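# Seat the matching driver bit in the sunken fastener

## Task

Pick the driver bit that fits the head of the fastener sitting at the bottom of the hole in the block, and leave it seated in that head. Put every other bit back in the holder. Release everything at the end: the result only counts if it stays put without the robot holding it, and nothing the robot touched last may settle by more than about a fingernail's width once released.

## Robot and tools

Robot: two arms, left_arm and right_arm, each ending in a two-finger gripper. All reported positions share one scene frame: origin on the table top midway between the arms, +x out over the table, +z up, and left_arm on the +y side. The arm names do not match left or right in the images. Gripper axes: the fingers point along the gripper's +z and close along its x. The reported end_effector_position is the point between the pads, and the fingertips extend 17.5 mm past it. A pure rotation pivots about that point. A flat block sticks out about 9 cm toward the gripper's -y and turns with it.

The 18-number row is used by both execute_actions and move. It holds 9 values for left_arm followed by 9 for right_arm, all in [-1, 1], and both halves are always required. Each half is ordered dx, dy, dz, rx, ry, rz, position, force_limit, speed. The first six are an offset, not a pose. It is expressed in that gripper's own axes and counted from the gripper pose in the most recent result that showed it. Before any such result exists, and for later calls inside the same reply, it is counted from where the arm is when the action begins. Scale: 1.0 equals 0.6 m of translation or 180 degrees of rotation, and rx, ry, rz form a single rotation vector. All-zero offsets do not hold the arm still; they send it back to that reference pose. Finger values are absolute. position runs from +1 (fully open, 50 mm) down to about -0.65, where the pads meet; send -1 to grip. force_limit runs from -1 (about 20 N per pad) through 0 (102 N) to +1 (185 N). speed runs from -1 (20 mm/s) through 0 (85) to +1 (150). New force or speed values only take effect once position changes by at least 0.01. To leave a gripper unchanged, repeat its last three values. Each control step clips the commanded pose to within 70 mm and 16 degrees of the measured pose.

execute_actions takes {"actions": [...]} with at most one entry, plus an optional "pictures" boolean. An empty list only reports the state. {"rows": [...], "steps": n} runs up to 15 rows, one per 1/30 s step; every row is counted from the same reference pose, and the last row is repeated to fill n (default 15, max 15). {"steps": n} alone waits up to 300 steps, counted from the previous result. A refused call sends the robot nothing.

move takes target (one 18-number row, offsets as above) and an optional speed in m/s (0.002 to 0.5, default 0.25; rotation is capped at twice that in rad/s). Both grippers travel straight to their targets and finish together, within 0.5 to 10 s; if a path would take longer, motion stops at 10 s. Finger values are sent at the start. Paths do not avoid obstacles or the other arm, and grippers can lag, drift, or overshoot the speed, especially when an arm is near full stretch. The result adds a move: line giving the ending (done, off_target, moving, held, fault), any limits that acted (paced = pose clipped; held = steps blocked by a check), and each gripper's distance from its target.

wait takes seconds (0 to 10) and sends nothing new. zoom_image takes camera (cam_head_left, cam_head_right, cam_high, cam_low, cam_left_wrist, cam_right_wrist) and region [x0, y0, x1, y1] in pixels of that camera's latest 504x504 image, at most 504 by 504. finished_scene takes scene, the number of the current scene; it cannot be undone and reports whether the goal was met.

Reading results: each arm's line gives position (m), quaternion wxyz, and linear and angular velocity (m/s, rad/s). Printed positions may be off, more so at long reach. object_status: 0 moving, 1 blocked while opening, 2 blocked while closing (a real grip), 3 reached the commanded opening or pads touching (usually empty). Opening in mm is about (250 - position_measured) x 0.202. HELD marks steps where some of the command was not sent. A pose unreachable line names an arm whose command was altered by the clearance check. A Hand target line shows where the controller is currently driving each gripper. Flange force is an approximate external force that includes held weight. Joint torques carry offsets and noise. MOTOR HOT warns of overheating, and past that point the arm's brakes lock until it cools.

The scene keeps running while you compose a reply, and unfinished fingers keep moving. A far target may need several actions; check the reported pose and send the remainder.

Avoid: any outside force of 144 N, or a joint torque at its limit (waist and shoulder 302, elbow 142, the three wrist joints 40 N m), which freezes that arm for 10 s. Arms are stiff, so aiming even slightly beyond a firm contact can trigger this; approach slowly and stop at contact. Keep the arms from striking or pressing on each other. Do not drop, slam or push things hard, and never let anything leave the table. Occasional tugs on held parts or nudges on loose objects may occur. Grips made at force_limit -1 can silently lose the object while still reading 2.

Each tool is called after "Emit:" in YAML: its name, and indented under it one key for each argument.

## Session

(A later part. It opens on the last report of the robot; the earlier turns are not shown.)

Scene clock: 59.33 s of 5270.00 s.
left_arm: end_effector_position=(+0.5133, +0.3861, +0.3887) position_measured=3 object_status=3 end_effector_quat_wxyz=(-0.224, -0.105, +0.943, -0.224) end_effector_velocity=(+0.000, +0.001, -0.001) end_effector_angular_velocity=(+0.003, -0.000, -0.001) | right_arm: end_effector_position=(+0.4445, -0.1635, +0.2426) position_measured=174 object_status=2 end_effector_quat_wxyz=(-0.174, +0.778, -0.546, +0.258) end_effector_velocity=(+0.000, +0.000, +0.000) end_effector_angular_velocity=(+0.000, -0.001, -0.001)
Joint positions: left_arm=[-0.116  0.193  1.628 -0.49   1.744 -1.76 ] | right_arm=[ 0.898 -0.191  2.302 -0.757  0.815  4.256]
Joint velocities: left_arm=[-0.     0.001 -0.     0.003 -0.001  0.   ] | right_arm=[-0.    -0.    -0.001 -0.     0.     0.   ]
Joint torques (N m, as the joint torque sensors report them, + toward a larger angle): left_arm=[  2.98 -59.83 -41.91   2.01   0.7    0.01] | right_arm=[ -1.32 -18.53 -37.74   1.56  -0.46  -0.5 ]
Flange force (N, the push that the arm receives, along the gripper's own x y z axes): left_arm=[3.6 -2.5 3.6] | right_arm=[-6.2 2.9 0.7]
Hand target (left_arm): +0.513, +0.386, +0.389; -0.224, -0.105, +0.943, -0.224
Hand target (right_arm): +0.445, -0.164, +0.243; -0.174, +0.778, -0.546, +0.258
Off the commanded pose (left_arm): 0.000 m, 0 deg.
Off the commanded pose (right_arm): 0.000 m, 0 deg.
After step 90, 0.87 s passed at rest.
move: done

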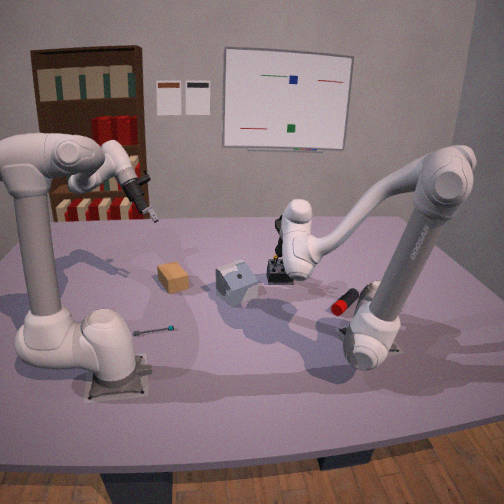

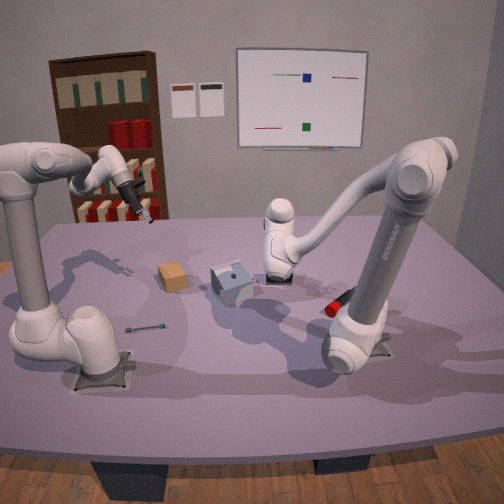

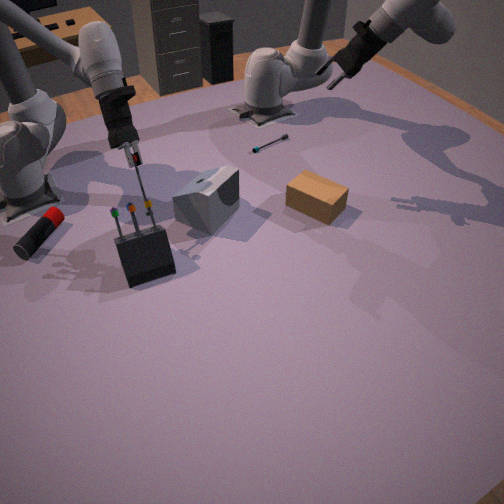

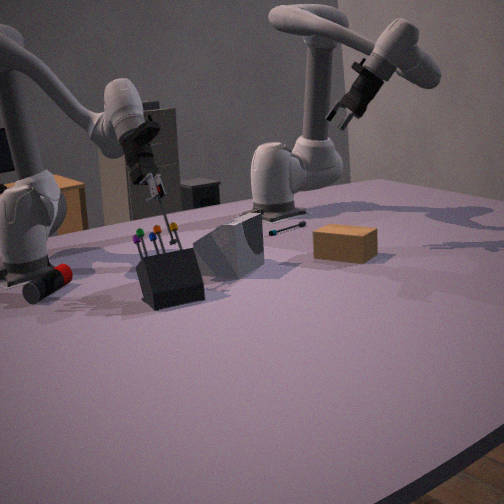

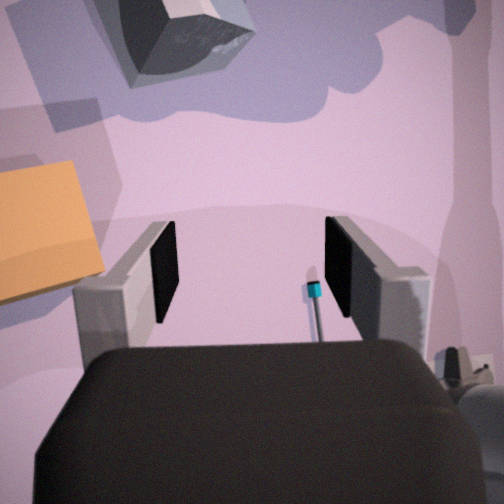

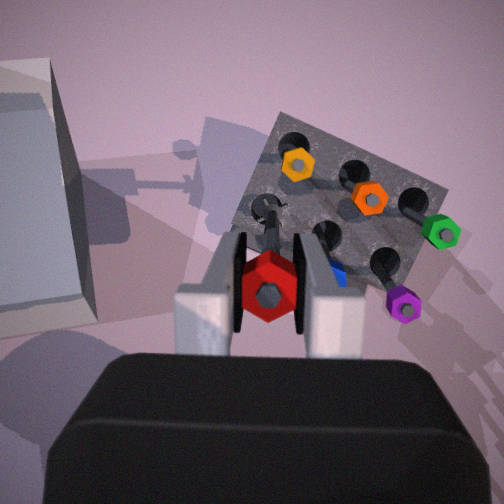

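Emit:
move:
  target: [0,0,0,0,0,0,1,0,0,0,0,-0.0833,0,0,0,-1,-0.5,-0.5]
  speed: 0.2

Emit:
move:
  target: [0,0,0,0,0,0,1,0,0,-0.225,-0.015,-0.032,-0.028,-0.1,0.046,-1,-0.5,-0.5]
  speed: 0.2

Emit:
zoom_image:
  camera: "cam_right_wrist"
  region: [225,160,325,260]

Scene clock: 67.23 s of 5270.00 s.
left_arm: end_effector_position=(+0.5133, +0.3861, +0.3887) position_measured=3 object_status=3 end_effector_quat_wxyz=(-0.224, -0.105, +0.943, -0.224) end_effector_velocity=(-0.000, -0.000, +0.000) end_effector_angular_velocity=(+0.001, -0.001, -0.001) | right_arm: end_effector_position=(+0.4150, -0.1629, +0.2828) position_measured=174 object_status=2 end_effector_quat_wxyz=(-0.174, +0.778, -0.546, +0.258) end_effector_velocity=(-0.001, -0.000, -0.000) end_effector_angular_velocity=(+0.001, +0.002, -0.001)
Joint positions: left_arm=[-0.116  0.193  1.628 -0.49   1.744 -1.76 ] | right_arm=[ 0.97  -0.255  2.266 -0.708  0.931  4.231]
Joint velocities: left_arm=[-0.001 -0.001 -0.     0.    -0.    -0.   ] | right_arm=[ 0.001 -0.     0.     0.002  0.001  0.   ]
Joint torques (N m, as the joint torque sensors report them, + toward a larger angle): left_arm=[ -0.09 -57.55 -41.03   2.2    1.11  -0.1 ] | right_arm=[ -2.92 -15.27 -41.15   1.83  -0.16  -0.57]
Flange force (N, the push that the arm receives, along the gripper's own x y z axes): left_arm=[5.5 1.2 1.6] | right_arm=[-10.3 6.9 0.7]
Hand target (left_arm): +0.513, +0.386, +0.389; -0.224, -0.105, +0.943, -0.224
Hand target (right_arm): +0.415, -0.163, +0.283; -0.174, +0.778, -0.546, +0.258
Off the commanded pose (left_arm): 0.000 m, 0 deg.
Off the commanded pose (right_arm): 0.000 m, 0 deg.
After step 90, 4.20 s passed at rest.
move: done

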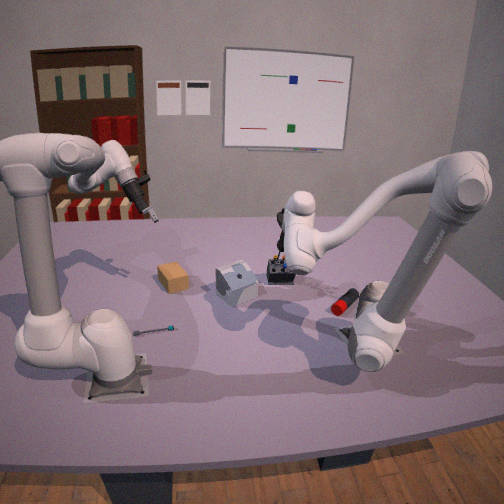

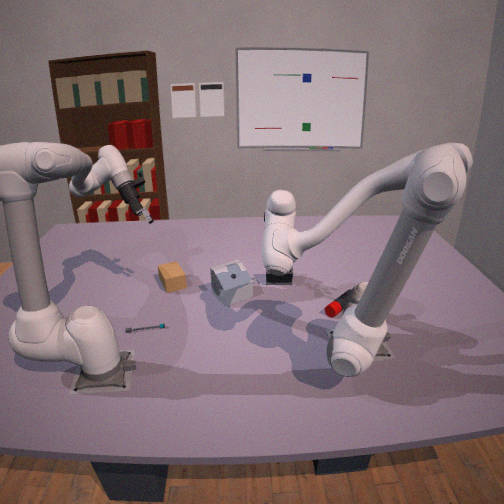

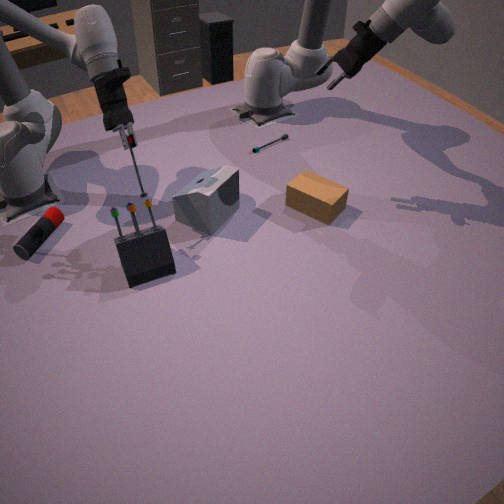

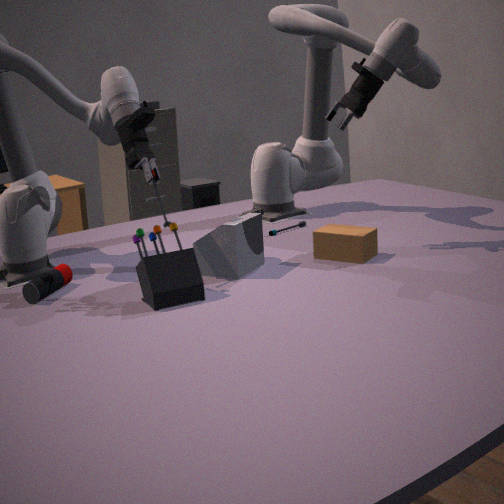

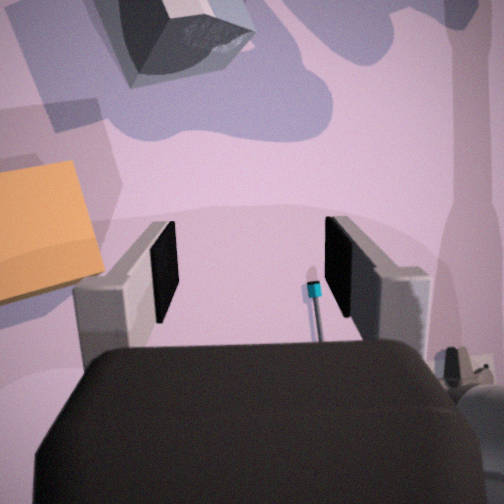

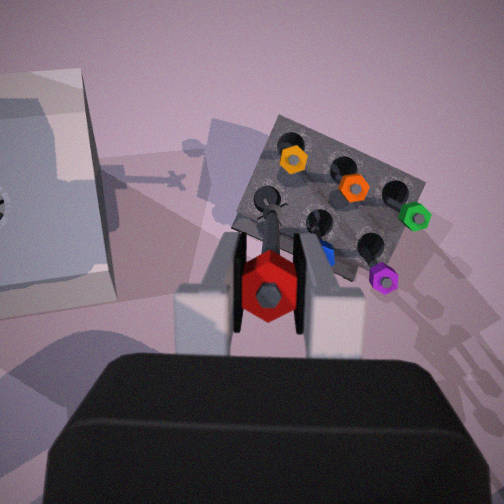

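Scene clock: 68.47 s of 5270.00 s.
left_arm: end_effector_position=(+0.5133, +0.3861, +0.3887) position_measured=3 object_status=3 end_effector_quat_wxyz=(-0.224, -0.105, +0.943, -0.224) end_effector_velocity=(+0.000, +0.000, -0.001) end_effector_angular_velocity=(+0.001, +0.002, -0.001) | right_arm: end_effector_position=(+0.3740, -0.0328, +0.2747) position_measured=174 object_status=2 end_effector_quat_wxyz=(-0.241, +0.774, -0.577, +0.096) end_effector_velocity=(-0.000, +0.001, +0.000) end_effector_angular_velocity=(+0.002, +0.001, -0.000)
Joint positions: left_arm=[-0.116  0.193  1.628 -0.49   1.744 -1.76 ] | right_arm=[ 1.017 -0.174  2.184 -0.414  0.718  4.215]
Joint velocities: left_arm=[-0.     0.002 -0.     0.001  0.001 -0.   ] | right_arm=[ 0.001 -0.    -0.001  0.002 -0.     0.   ]
Joint torques (N m, as the joint torque sensors report them, + toward a larger angle): left_arm=[  1.85 -58.24 -42.69   2.26   1.11  -0.06] | right_arm=[  0.55 -25.84 -41.7    3.08  -1.31  -0.46]
Flange force (N, the push that the arm receives, along the gripper's own x y z axes): left_arm=[6.4 0.0 5.9] | right_arm=[-3.6 0.4 6.9]
Hand target (left_arm): +0.513, +0.386, +0.389; -0.224, -0.105, +0.943, -0.224
Hand target (right_arm): +0.374, -0.033, +0.275; -0.241, +0.774, -0.577, +0.096
Off the commanded pose (left_arm): 0.000 m, 0 deg.
Off the commanded pose (right_arm): 0.000 m, 0 deg.
move: done

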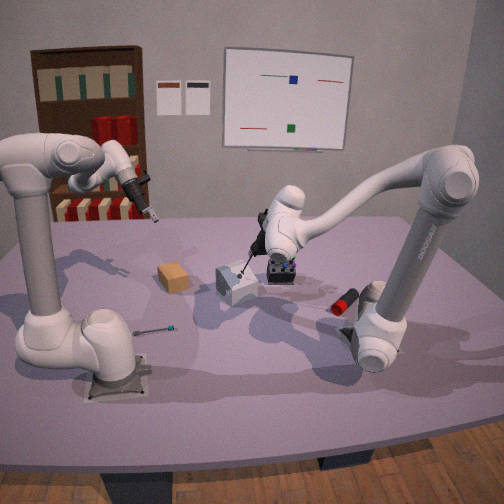

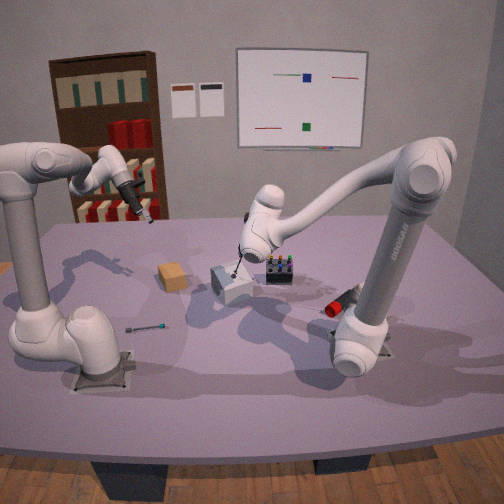

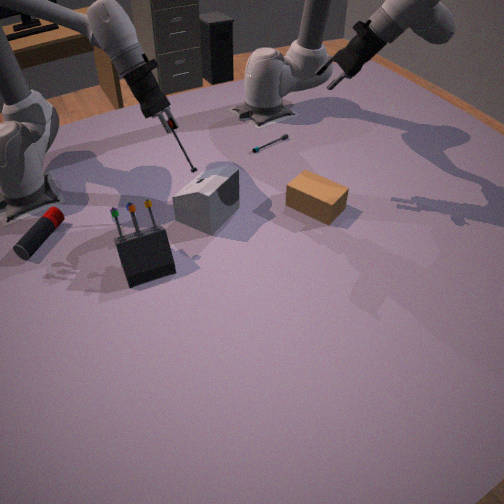

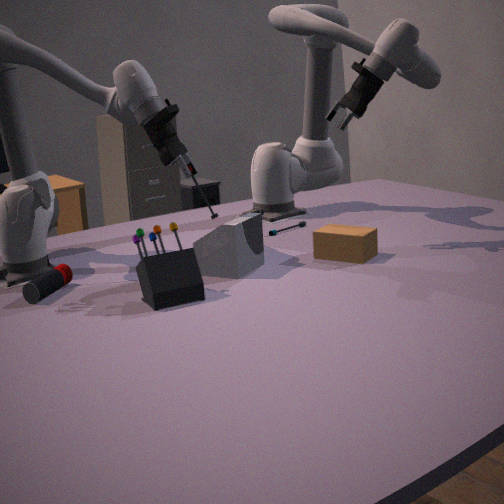

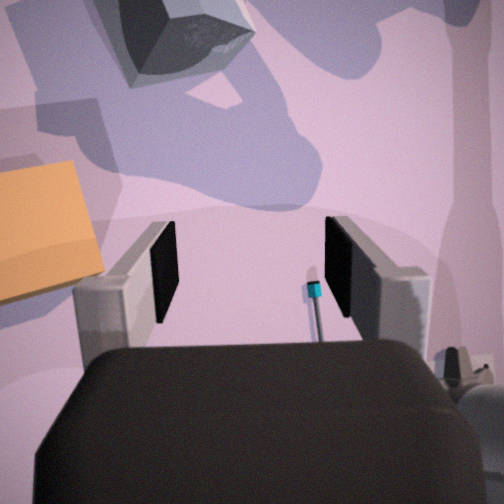

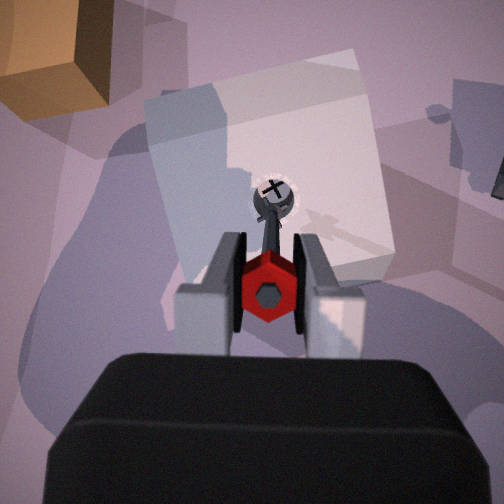

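Region (225, 160, 325, 260) of cam_right_wrist's 504x504 image, scaled by 5.040, with more detail than that image has.

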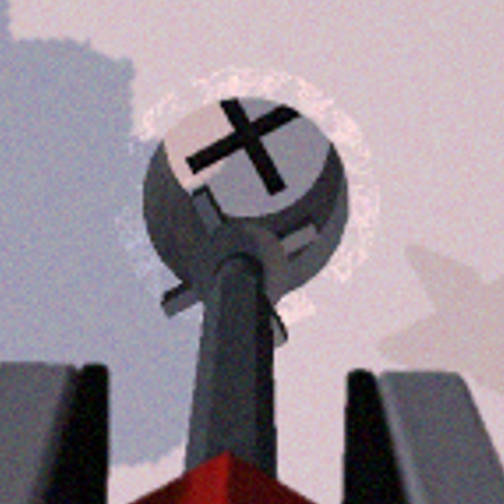

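Aligned well. Descend 25 mm to check.

Emit:
move:
  target: [0,0,0,0,0,0,1,0,0,0,-0.002,0.045,0,0,0,-1,-0.5,-0.5]
  speed: 0.08

Emit:
zoom_image:
  camera: "cam_right_wrist"
  region: [225,160,325,260]

Scene clock: 75.77 s of 5270.00 s.
left_arm: end_effector_position=(+0.5133, +0.3861, +0.3887) position_measured=3 object_status=3 end_effector_quat_wxyz=(-0.224, -0.105, +0.943, -0.224) end_effector_velocity=(+0.001, -0.000, +0.001) end_effector_angular_velocity=(-0.002, -0.003, +0.001) | right_arm: end_effector_position=(+0.3866, -0.0255, +0.2520) position_measured=174 object_status=2 end_effector_quat_wxyz=(-0.241, +0.774, -0.577, +0.096) end_effector_velocity=(+0.000, +0.000, +0.000) end_effector_angular_velocity=(-0.002, -0.002, +0.002)
Joint positions: left_arm=[-0.116  0.193  1.628 -0.49   1.744 -1.76 ] | right_arm=[ 0.997 -0.134  2.197 -0.43   0.662  4.224]
Joint velocities: left_arm=[ 0.001 -0.    -0.002 -0.002 -0.001 -0.   ] | right_arm=[ 0.     0.     0.    -0.003  0.    -0.   ]
Joint torques (N m, as the joint torque sensors report them, + toward a larger angle): left_arm=[  2.08 -59.37 -42.37   1.7    1.18  -0.19] | right_arm=[ -0.45 -26.97 -40.32   3.08  -1.15  -0.53]
Flange force (N, the push that the arm receives, along the gripper's own x y z axes): left_arm=[4.2 -0.3 4.7] | right_arm=[-3.1 3.2 4.3]
Hand target (left_arm): +0.513, +0.386, +0.389; -0.224, -0.105, +0.943, -0.224
Hand target (right_arm): +0.387, -0.026, +0.252; -0.241, +0.774, -0.577, +0.096
Off the commanded pose (left_arm): 0.000 m, 0 deg.
Off the commanded pose (right_arm): 0.000 m, 0 deg.
After step 90, 3.60 s passed at rest.
move: done

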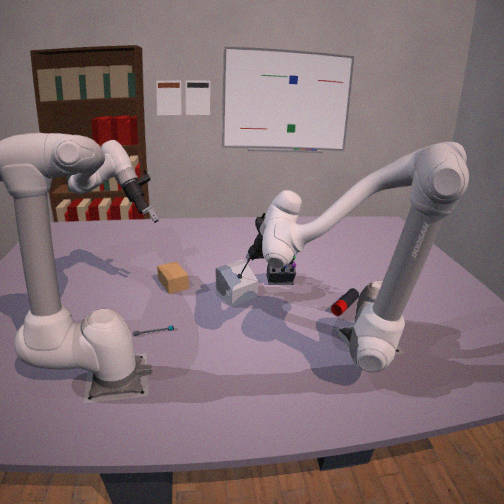

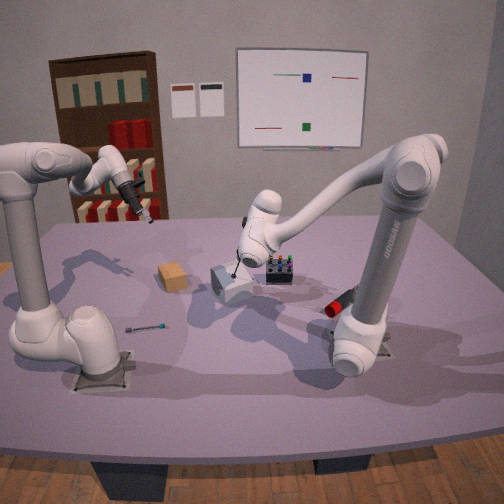

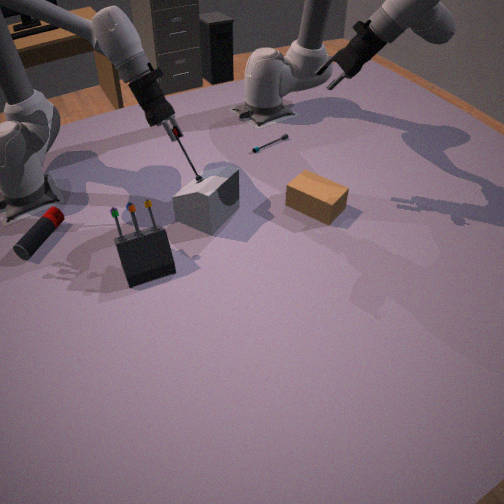

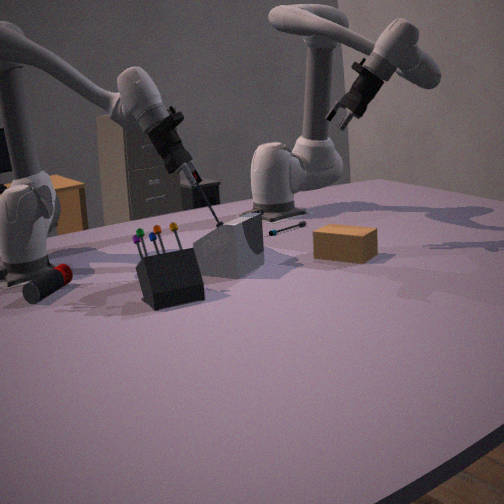

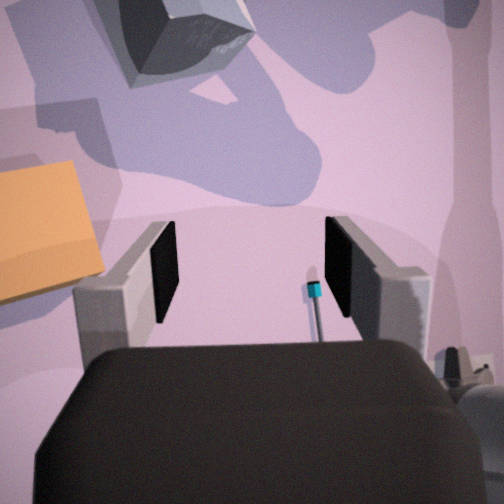

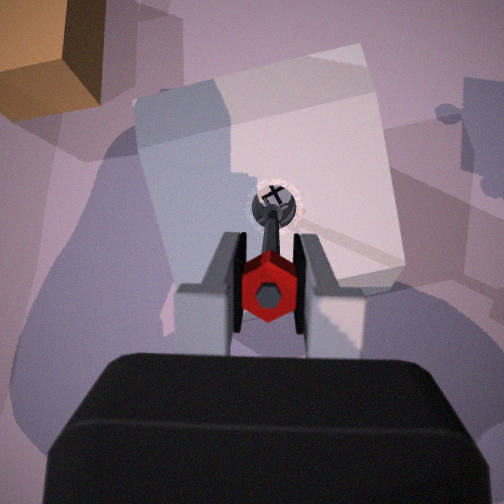

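Region (225, 160, 325, 260) of cam_right_wrist's 504x504 image, scaled by 5.040, with more detail than that image has.

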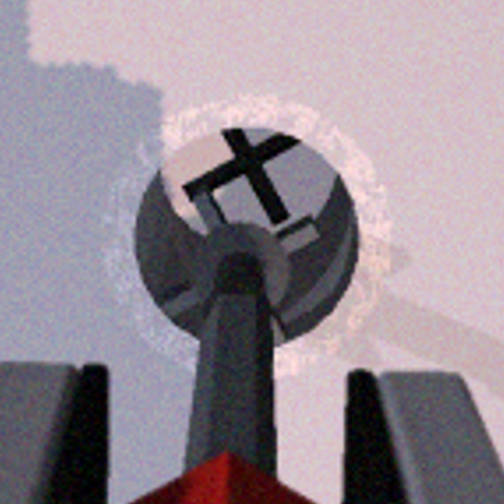

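Emit:
move:
  target: [0,0,0,0,0,0,1,0,0,0.001,-0.0025,0.003,0,0,0,-1,-0.5,-0.5]
  speed: 0.05

Emit:
move:
  target: [0,0,0,0,0,0,1,0,0,0,0,0.065,0,0,0,-1,-0.5,-0.5]
  speed: 0.04

Emit:
zoom_image:
  camera: "cam_right_wrist"
  region: [225,160,325,260]

Scene clock: 85.00 s of 5270.00 s.
left_arm: end_effector_position=(+0.5133, +0.3861, +0.3887) position_measured=3 object_status=3 end_effector_quat_wxyz=(-0.224, -0.105, +0.943, -0.224) end_effector_velocity=(+0.001, -0.000, +0.001) end_effector_angular_velocity=(-0.000, -0.002, +0.000) | right_arm: end_effector_position=(+0.3888, -0.0253, +0.2511) position_measured=174 object_status=2 end_effector_quat_wxyz=(-0.241, +0.774, -0.577, +0.096) end_effector_velocity=(-0.000, +0.000, -0.000) end_effector_angular_velocity=(-0.000, -0.001, +0.001)
Joint positions: left_arm=[-0.116  0.193  1.628 -0.49   1.744 -1.76 ] | right_arm=[ 0.993 -0.131  2.196 -0.429  0.658  4.22 ]
Joint velocities: left_arm=[-0.     0.    -0.002 -0.    -0.001 -0.   ] | right_arm=[ 0.001 -0.     0.001 -0.001 -0.     0.   ]
Joint torques (N m, as the joint torque sensors report them, + toward a larger angle): left_arm=[ -0.27 -58.79 -42.03   2.01   0.88  -0.06] | right_arm=[ -0.41 -28.85 -39.77   3.07  -1.32  -0.55]
Flange force (N, the push that the arm receives, along the gripper's own x y z axes): left_arm=[4.8 2.2 2.3] | right_arm=[-5.8 2.0 5.6]
Hand target (left_arm): +0.513, +0.386, +0.389; -0.224, -0.105, +0.943, -0.224
Hand target (right_arm): +0.389, -0.025, +0.251; -0.241, +0.774, -0.577, +0.096
Off the commanded pose (left_arm): 0.000 m, 0 deg.
Off the commanded pose (right_arm): 0.000 m, 0 deg.
After step 90, 5.53 s passed at rest.
move: done

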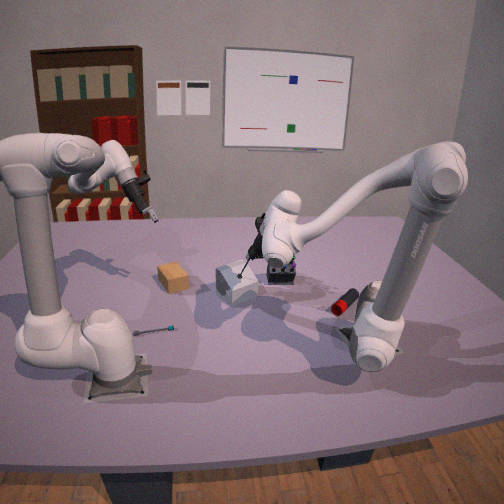

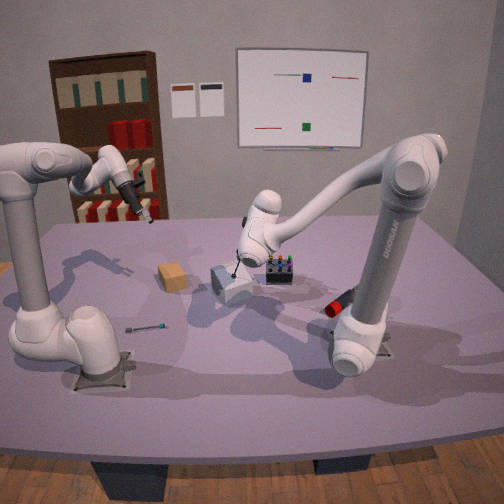

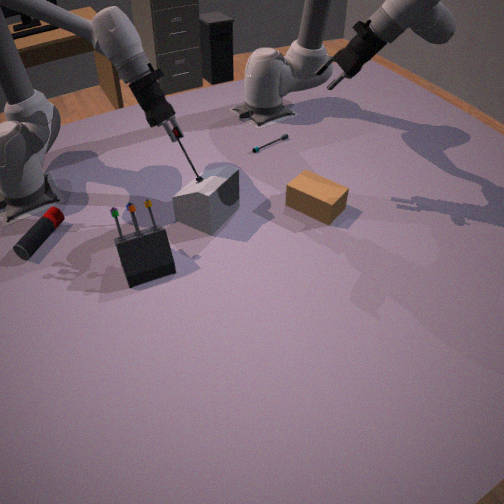

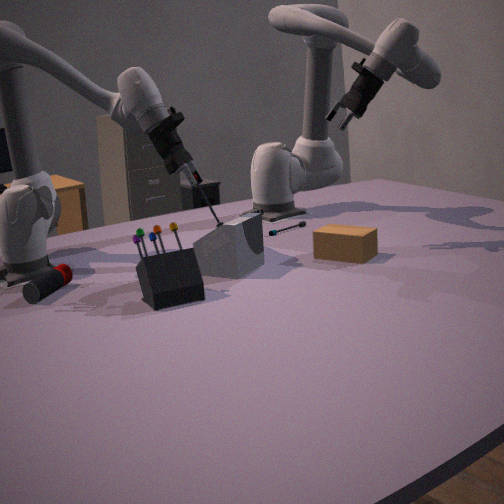

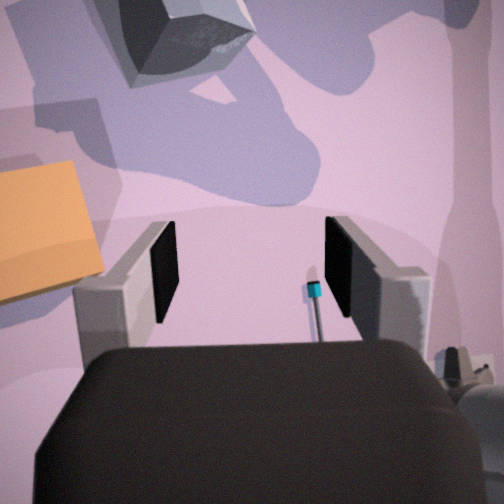

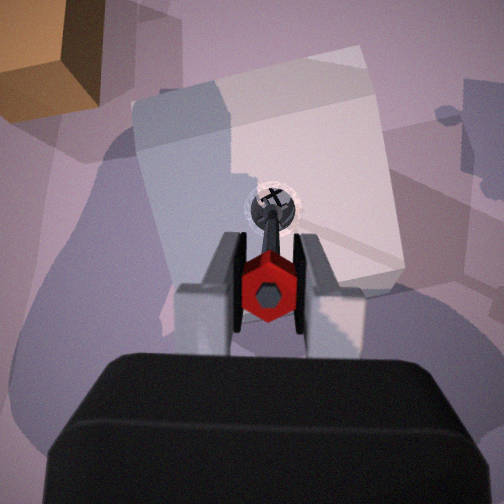

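Scene clock: 86.20 s of 5270.00 s.
left_arm: end_effector_position=(+0.5133, +0.3861, +0.3887) position_measured=3 object_status=3 end_effector_quat_wxyz=(-0.224, -0.105, +0.943, -0.224) end_effector_velocity=(+0.000, -0.000, -0.000) end_effector_angular_velocity=(-0.001, +0.001, -0.000) | right_arm: end_effector_position=(+0.4055, -0.0151, +0.2173) position_measured=174 object_status=2 end_effector_quat_wxyz=(-0.241, +0.774, -0.577, +0.096) end_effector_velocity=(+0.000, +0.000, +0.000) end_effector_angular_velocity=(-0.001, -0.001, +0.001)
Joint positions: left_arm=[-0.116  0.193  1.628 -0.49   1.744 -1.76 ] | right_arm=[ 0.969 -0.069  2.212 -0.463  0.579  4.247]
Joint velocities: left_arm=[ 0.     0.001 -0.    -0.001  0.001  0.   ] | right_arm=[ 0.     0.    -0.    -0.002  0.     0.   ]
Joint torques (N m, as the joint torque sensors report them, + toward a larger angle): left_arm=[  1.47 -61.06 -41.62   2.15   0.91   0.05] | right_arm=[ -0.48 -33.65 -38.32   3.1   -1.2   -0.57]
Flange force (N, the push that the arm receives, along the gripper's own x y z axes): left_arm=[0.7 -1.2 2.4] | right_arm=[-5.6 3.4 7.7]
Hand target (left_arm): +0.513, +0.386, +0.389; -0.224, -0.105, +0.943, -0.224
Hand target (right_arm): +0.405, -0.015, +0.217; -0.241, +0.774, -0.577, +0.096
Off the commanded pose (left_arm): 0.000 m, 0 deg.
Off the commanded pose (right_arm): 0.000 m, 0 deg.
move: done

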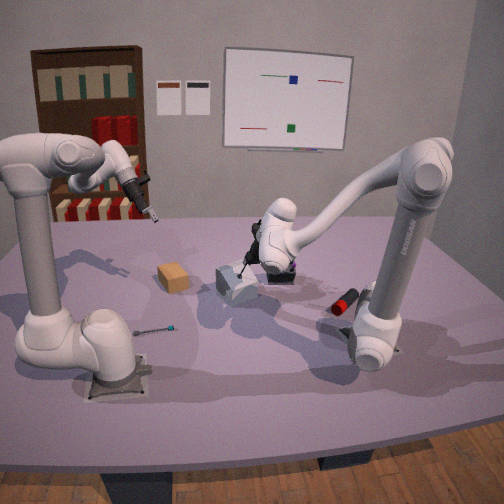

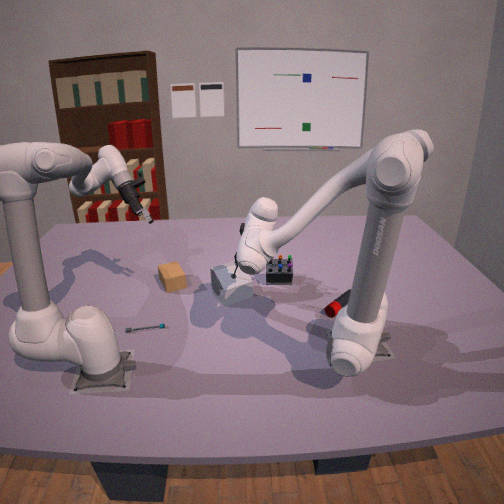

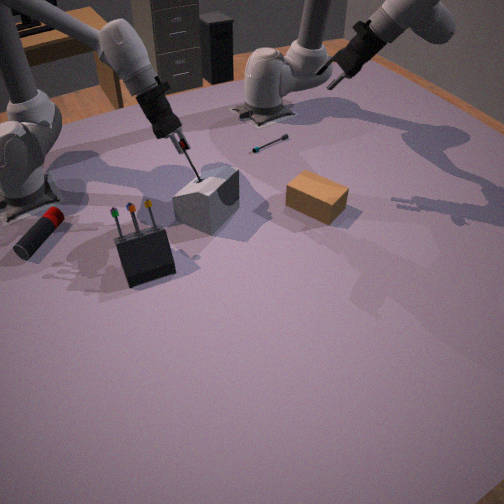

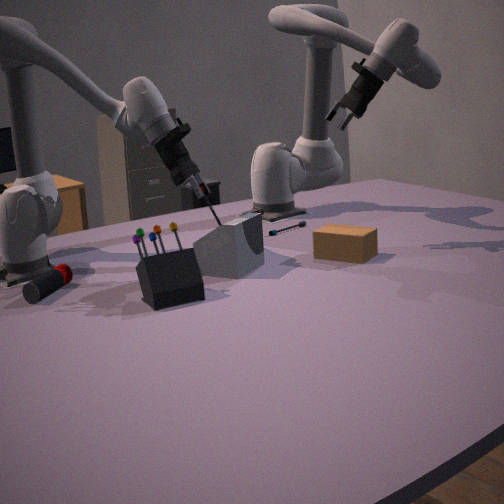

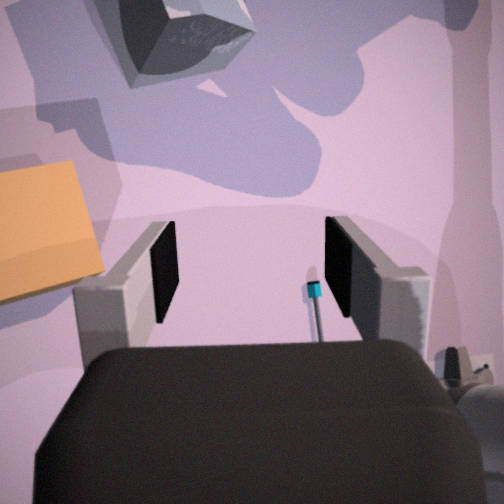

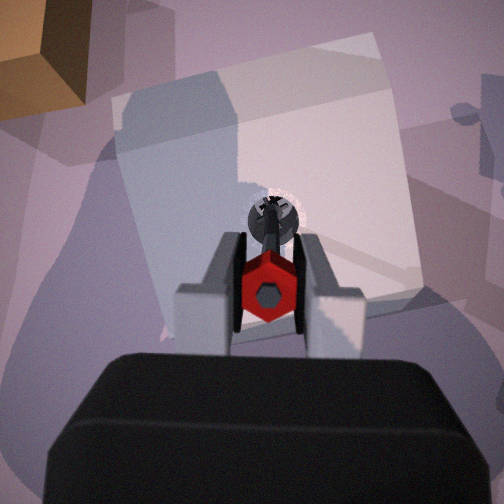

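Region (225, 160, 325, 260) of cam_right_wrist's 504x504 image, scaled by 5.040, with more detail than that image has.

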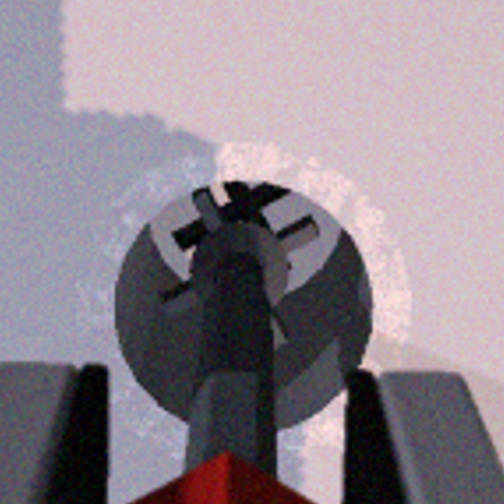

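Emit:
execute_actions:
  actions: []
  pictures: false

Emit:
move:
  target: [0,0,0,0,0,0,1,0,0,0,0,0.04,0,0,0,-1,-0.5,-0.5]
  speed: 0.012

Emit:
zoom_image:
  camera: "cam_right_wrist"
  region: [225,160,325,260]

Scene clock: 94.83 s of 5270.00 s.
left_arm: end_effector_position=(+0.5133, +0.3861, +0.3887) position_measured=3 object_status=3 end_effector_quat_wxyz=(-0.224, -0.105, +0.943, -0.224) end_effector_velocity=(-0.001, -0.001, +0.000) end_effector_angular_velocity=(+0.000, -0.000, -0.001) | right_arm: end_effector_position=(+0.4055, -0.0151, +0.2173) position_measured=174 object_status=2 end_effector_quat_wxyz=(-0.241, +0.774, -0.577, +0.096) end_effector_velocity=(+0.000, -0.001, -0.000) end_effector_angular_velocity=(-0.000, +0.000, -0.001)
Joint positions: left_arm=[-0.116  0.193  1.628 -0.49   1.744 -1.76 ] | right_arm=[ 0.969 -0.069  2.212 -0.463  0.579  4.247]
Joint velocities: left_arm=[-0.001 -0.001  0.001  0.    -0.     0.   ] | right_arm=[-0.001  0.     0.001 -0.    -0.     0.   ]
Joint torques (N m, as the joint torque sensors report them, + toward a larger angle): left_arm=[  0.07 -60.37 -42.85   2.38   0.87  -0.05] | right_arm=[  0.48 -34.01 -38.12   3.23  -1.23  -0.55]
Flange force (N, the push that the arm receives, along the gripper's own x y z axes): left_arm=[4.1 2.3 3.7] | right_arm=[-4.3 1.6 8.3]
Hand target (left_arm): +0.513, +0.386, +0.389; -0.224, -0.105, +0.943, -0.224
Hand target (right_arm): +0.405, -0.015, +0.217; -0.241, +0.774, -0.577, +0.096
Off the commanded pose (left_arm): 0.000 m, 0 deg.
Off the commanded pose (right_arm): 0.000 m, 0 deg.
Steps of this call (steps 1 to 90: nothing new was sent; then 5.63 s passed at rest). Readings (end_effector_position | what the end effector reports):
1: left_arm (+0.5133, +0.3861, +0.3887) | right_arm (+0.4055, -0.0151, +0.2173) | left_arm position_measured=3 object_status=3 | right_arm position_measured=174 object_status=2
2: left_arm (+0.5133, +0.3861, +0.3887) | right_arm (+0.4055, -0.0151, +0.2173) | left_arm position_measured=3 object_status=3 | right_arm position_measured=174 object_status=2
4: left_arm (+0.5133, +0.3861, +0.3887) | right_arm (+0.4055, -0.0151, +0.2173) | left_arm position_measured=3 object_status=3 | right_arm position_measured=174 object_status=2
8: left_arm (+0.5133, +0.3861, +0.3887) | right_arm (+0.4055, -0.0151, +0.2173) | left_arm position_measured=3 object_status=3 | right_arm position_measured=174 object_status=2
90: the state above

Scene clock: 97.07 s of 5270.00 s.
left_arm: end_effector_position=(+0.5133, +0.3861, +0.3887) position_measured=3 object_status=3 end_effector_quat_wxyz=(-0.224, -0.105, +0.943, -0.224) end_effector_velocity=(+0.000, -0.001, +0.000) end_effector_angular_velocity=(-0.001, +0.000, -0.001) | right_arm: end_effector_position=(+0.4157, -0.0089, +0.1966) position_measured=174 object_status=2 end_effector_quat_wxyz=(-0.241, +0.774, -0.577, +0.096) end_effector_velocity=(-0.002, +0.001, -0.001) end_effector_angular_velocity=(-0.001, +0.001, +0.003)
Joint positions: left_arm=[-0.116  0.193  1.628 -0.49   1.744 -1.76 ] | right_arm=[ 0.956 -0.029  2.219 -0.489  0.532  4.269]
Joint velocities: left_arm=[-0.001  0.    -0.    -0.001  0.    -0.001] | right_arm=[ 0.003  0.     0.001 -0.     0.     0.   ]
Joint torques (N m, as the joint torque sensors report them, + toward a larger angle): left_arm=[  1.26 -60.17 -42.6    1.93   1.06  -0.2 ] | right_arm=[  0.37 -36.49 -36.46   2.68  -1.34  -0.73]
Flange force (N, the push that the arm receives, along the gripper's own x y z axes): left_arm=[3.5 0.5 4.4] | right_arm=[-4.8 2.1 7.0]
Hand target (left_arm): +0.513, +0.386, +0.389; -0.224, -0.105, +0.943, -0.224
Hand target (right_arm): +0.416, -0.009, +0.197; -0.241, +0.774, -0.577, +0.096
Off the commanded pose (left_arm): 0.000 m, 0 deg.
Off the commanded pose (right_arm): 0.000 m, 0 deg.
move: done

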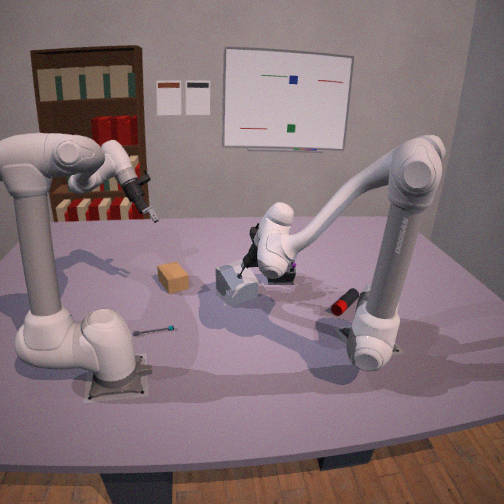

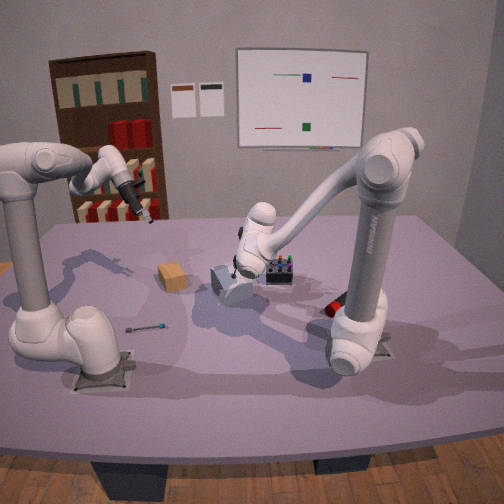

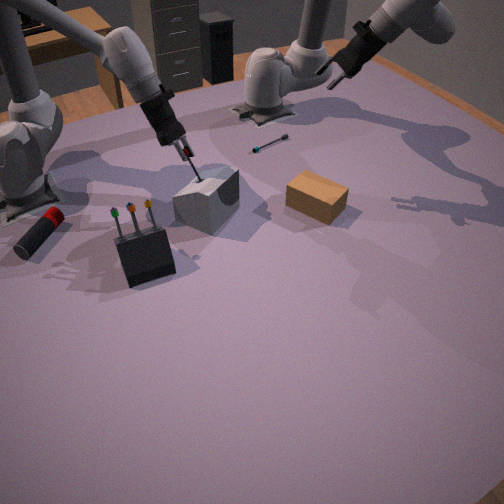

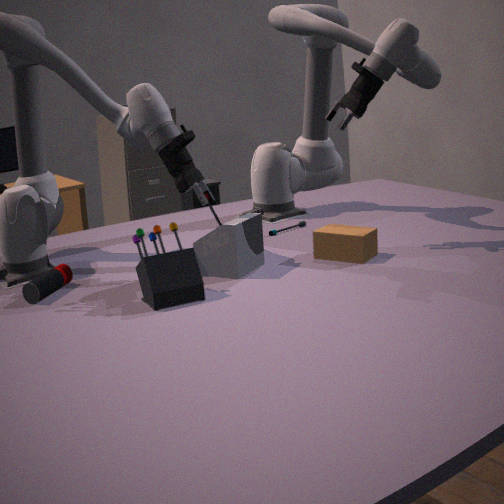

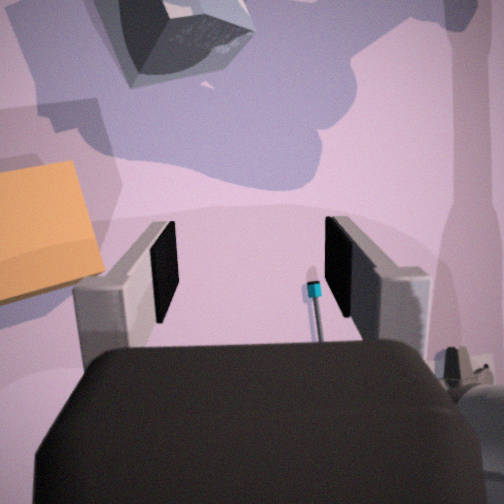

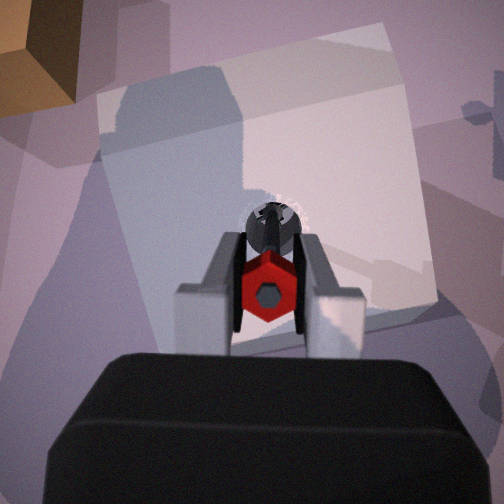

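Region (225, 160, 325, 260) of cam_right_wrist's 504x504 image, scaled by 5.040, with more detail than that image has.

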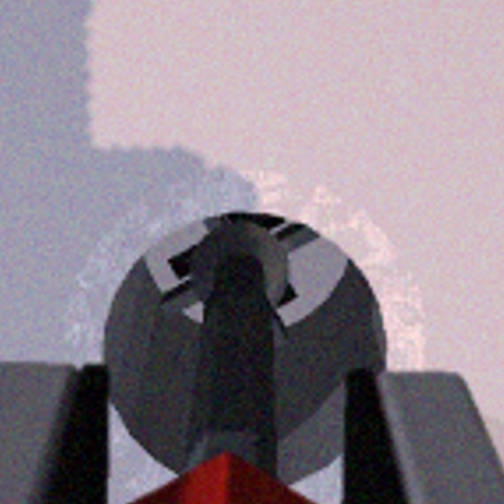

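Emit:
move:
  target: [0,0,0,0,0,0,1,0,0,0.001,0,0.015,0,0,0,-1,-0.5,-0.5]
  speed: 0.006

Emit:
zoom_image:
  camera: "cam_right_wrist"
  region: [225,160,325,260]

Scene clock: 102.03 s of 5270.00 s.
left_arm: end_effector_position=(+0.5133, +0.3861, +0.3887) position_measured=3 object_status=3 end_effector_quat_wxyz=(-0.224, -0.105, +0.943, -0.224) end_effector_velocity=(-0.001, -0.000, -0.000) end_effector_angular_velocity=(-0.001, +0.001, +0.000) | right_arm: end_effector_position=(+0.4198, -0.0071, +0.1887) position_measured=174 object_status=2 end_effector_quat_wxyz=(-0.241, +0.774, -0.577, +0.096) end_effector_velocity=(-0.000, +0.001, +0.000) end_effector_angular_velocity=(+0.001, -0.001, +0.001)
Joint positions: left_arm=[-0.116  0.193  1.628 -0.49   1.744 -1.76 ] | right_arm=[ 0.95  -0.014  2.222 -0.5    0.514  4.278]
Joint velocities: left_arm=[ 0.    -0.     0.002 -0.001 -0.    -0.   ] | right_arm=[ 0.001 -0.    -0.001 -0.001 -0.     0.   ]
Joint torques (N m, as the joint torque sensors report them, + toward a larger angle): left_arm=[ -0.08 -59.72 -41.99   2.     0.68   0.18] | right_arm=[ -0.94 -36.74 -35.28   2.62  -1.29  -0.28]
Flange force (N, the push that the arm receives, along the gripper's own x y z axes): left_arm=[3.8 1.7 2.2] | right_arm=[-5.5 1.5 4.5]
Hand target (left_arm): +0.513, +0.386, +0.389; -0.224, -0.105, +0.943, -0.224
Hand target (right_arm): +0.420, -0.007, +0.189; -0.241, +0.774, -0.577, +0.096
Off the commanded pose (left_arm): 0.000 m, 0 deg.
Off the commanded pose (right_arm): 0.000 m, 0 deg.
After step 90, 0.23 s passed at rest.
move: done

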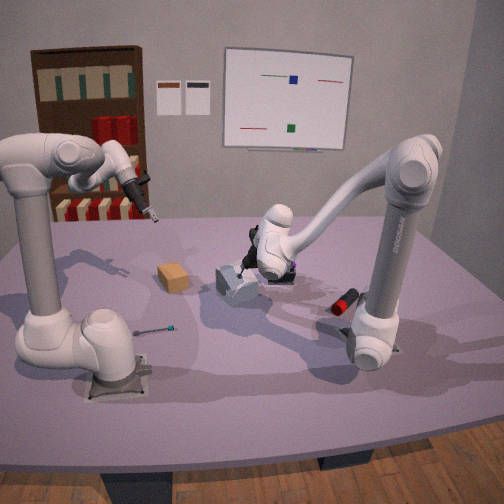

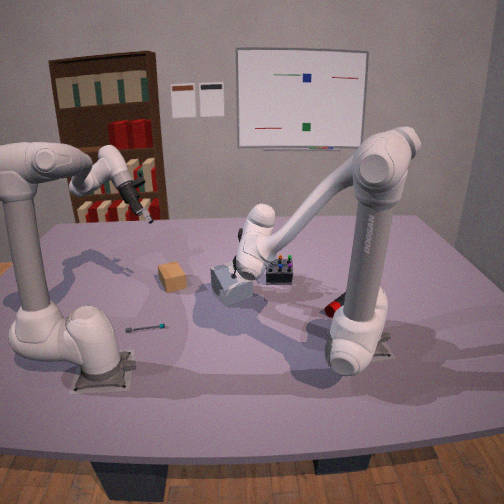

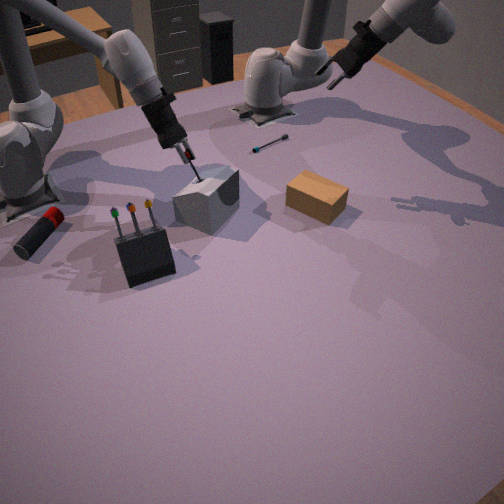

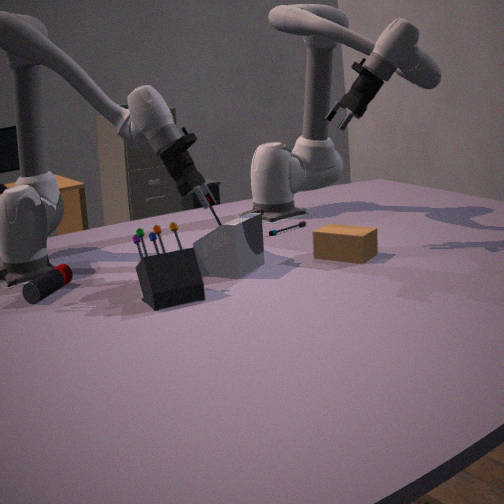

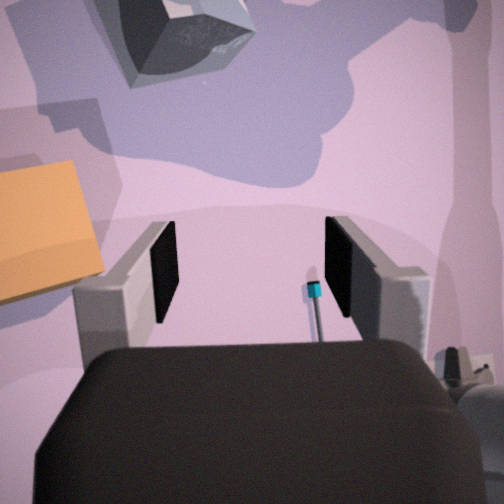

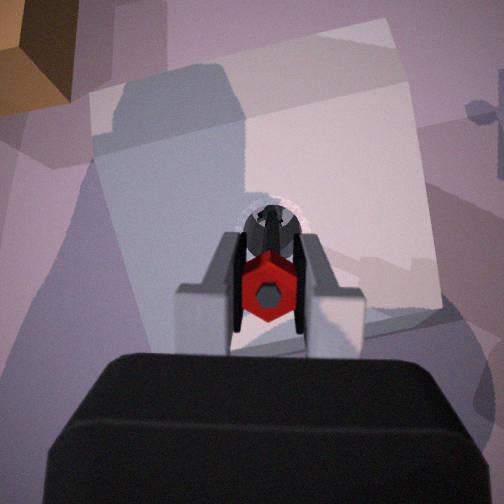

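Region (225, 160, 325, 260) of cam_right_wrist's 504x504 image, scaled by 5.040, with more detail than that image has.

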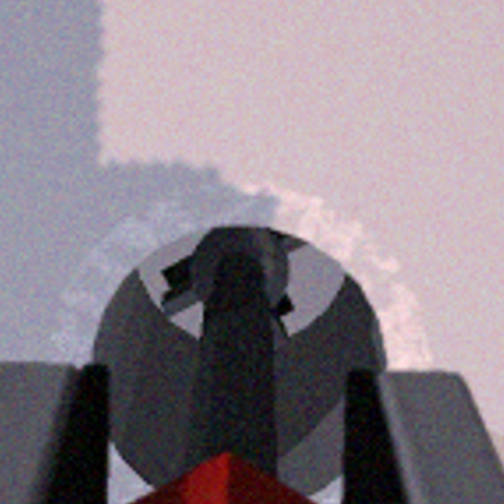

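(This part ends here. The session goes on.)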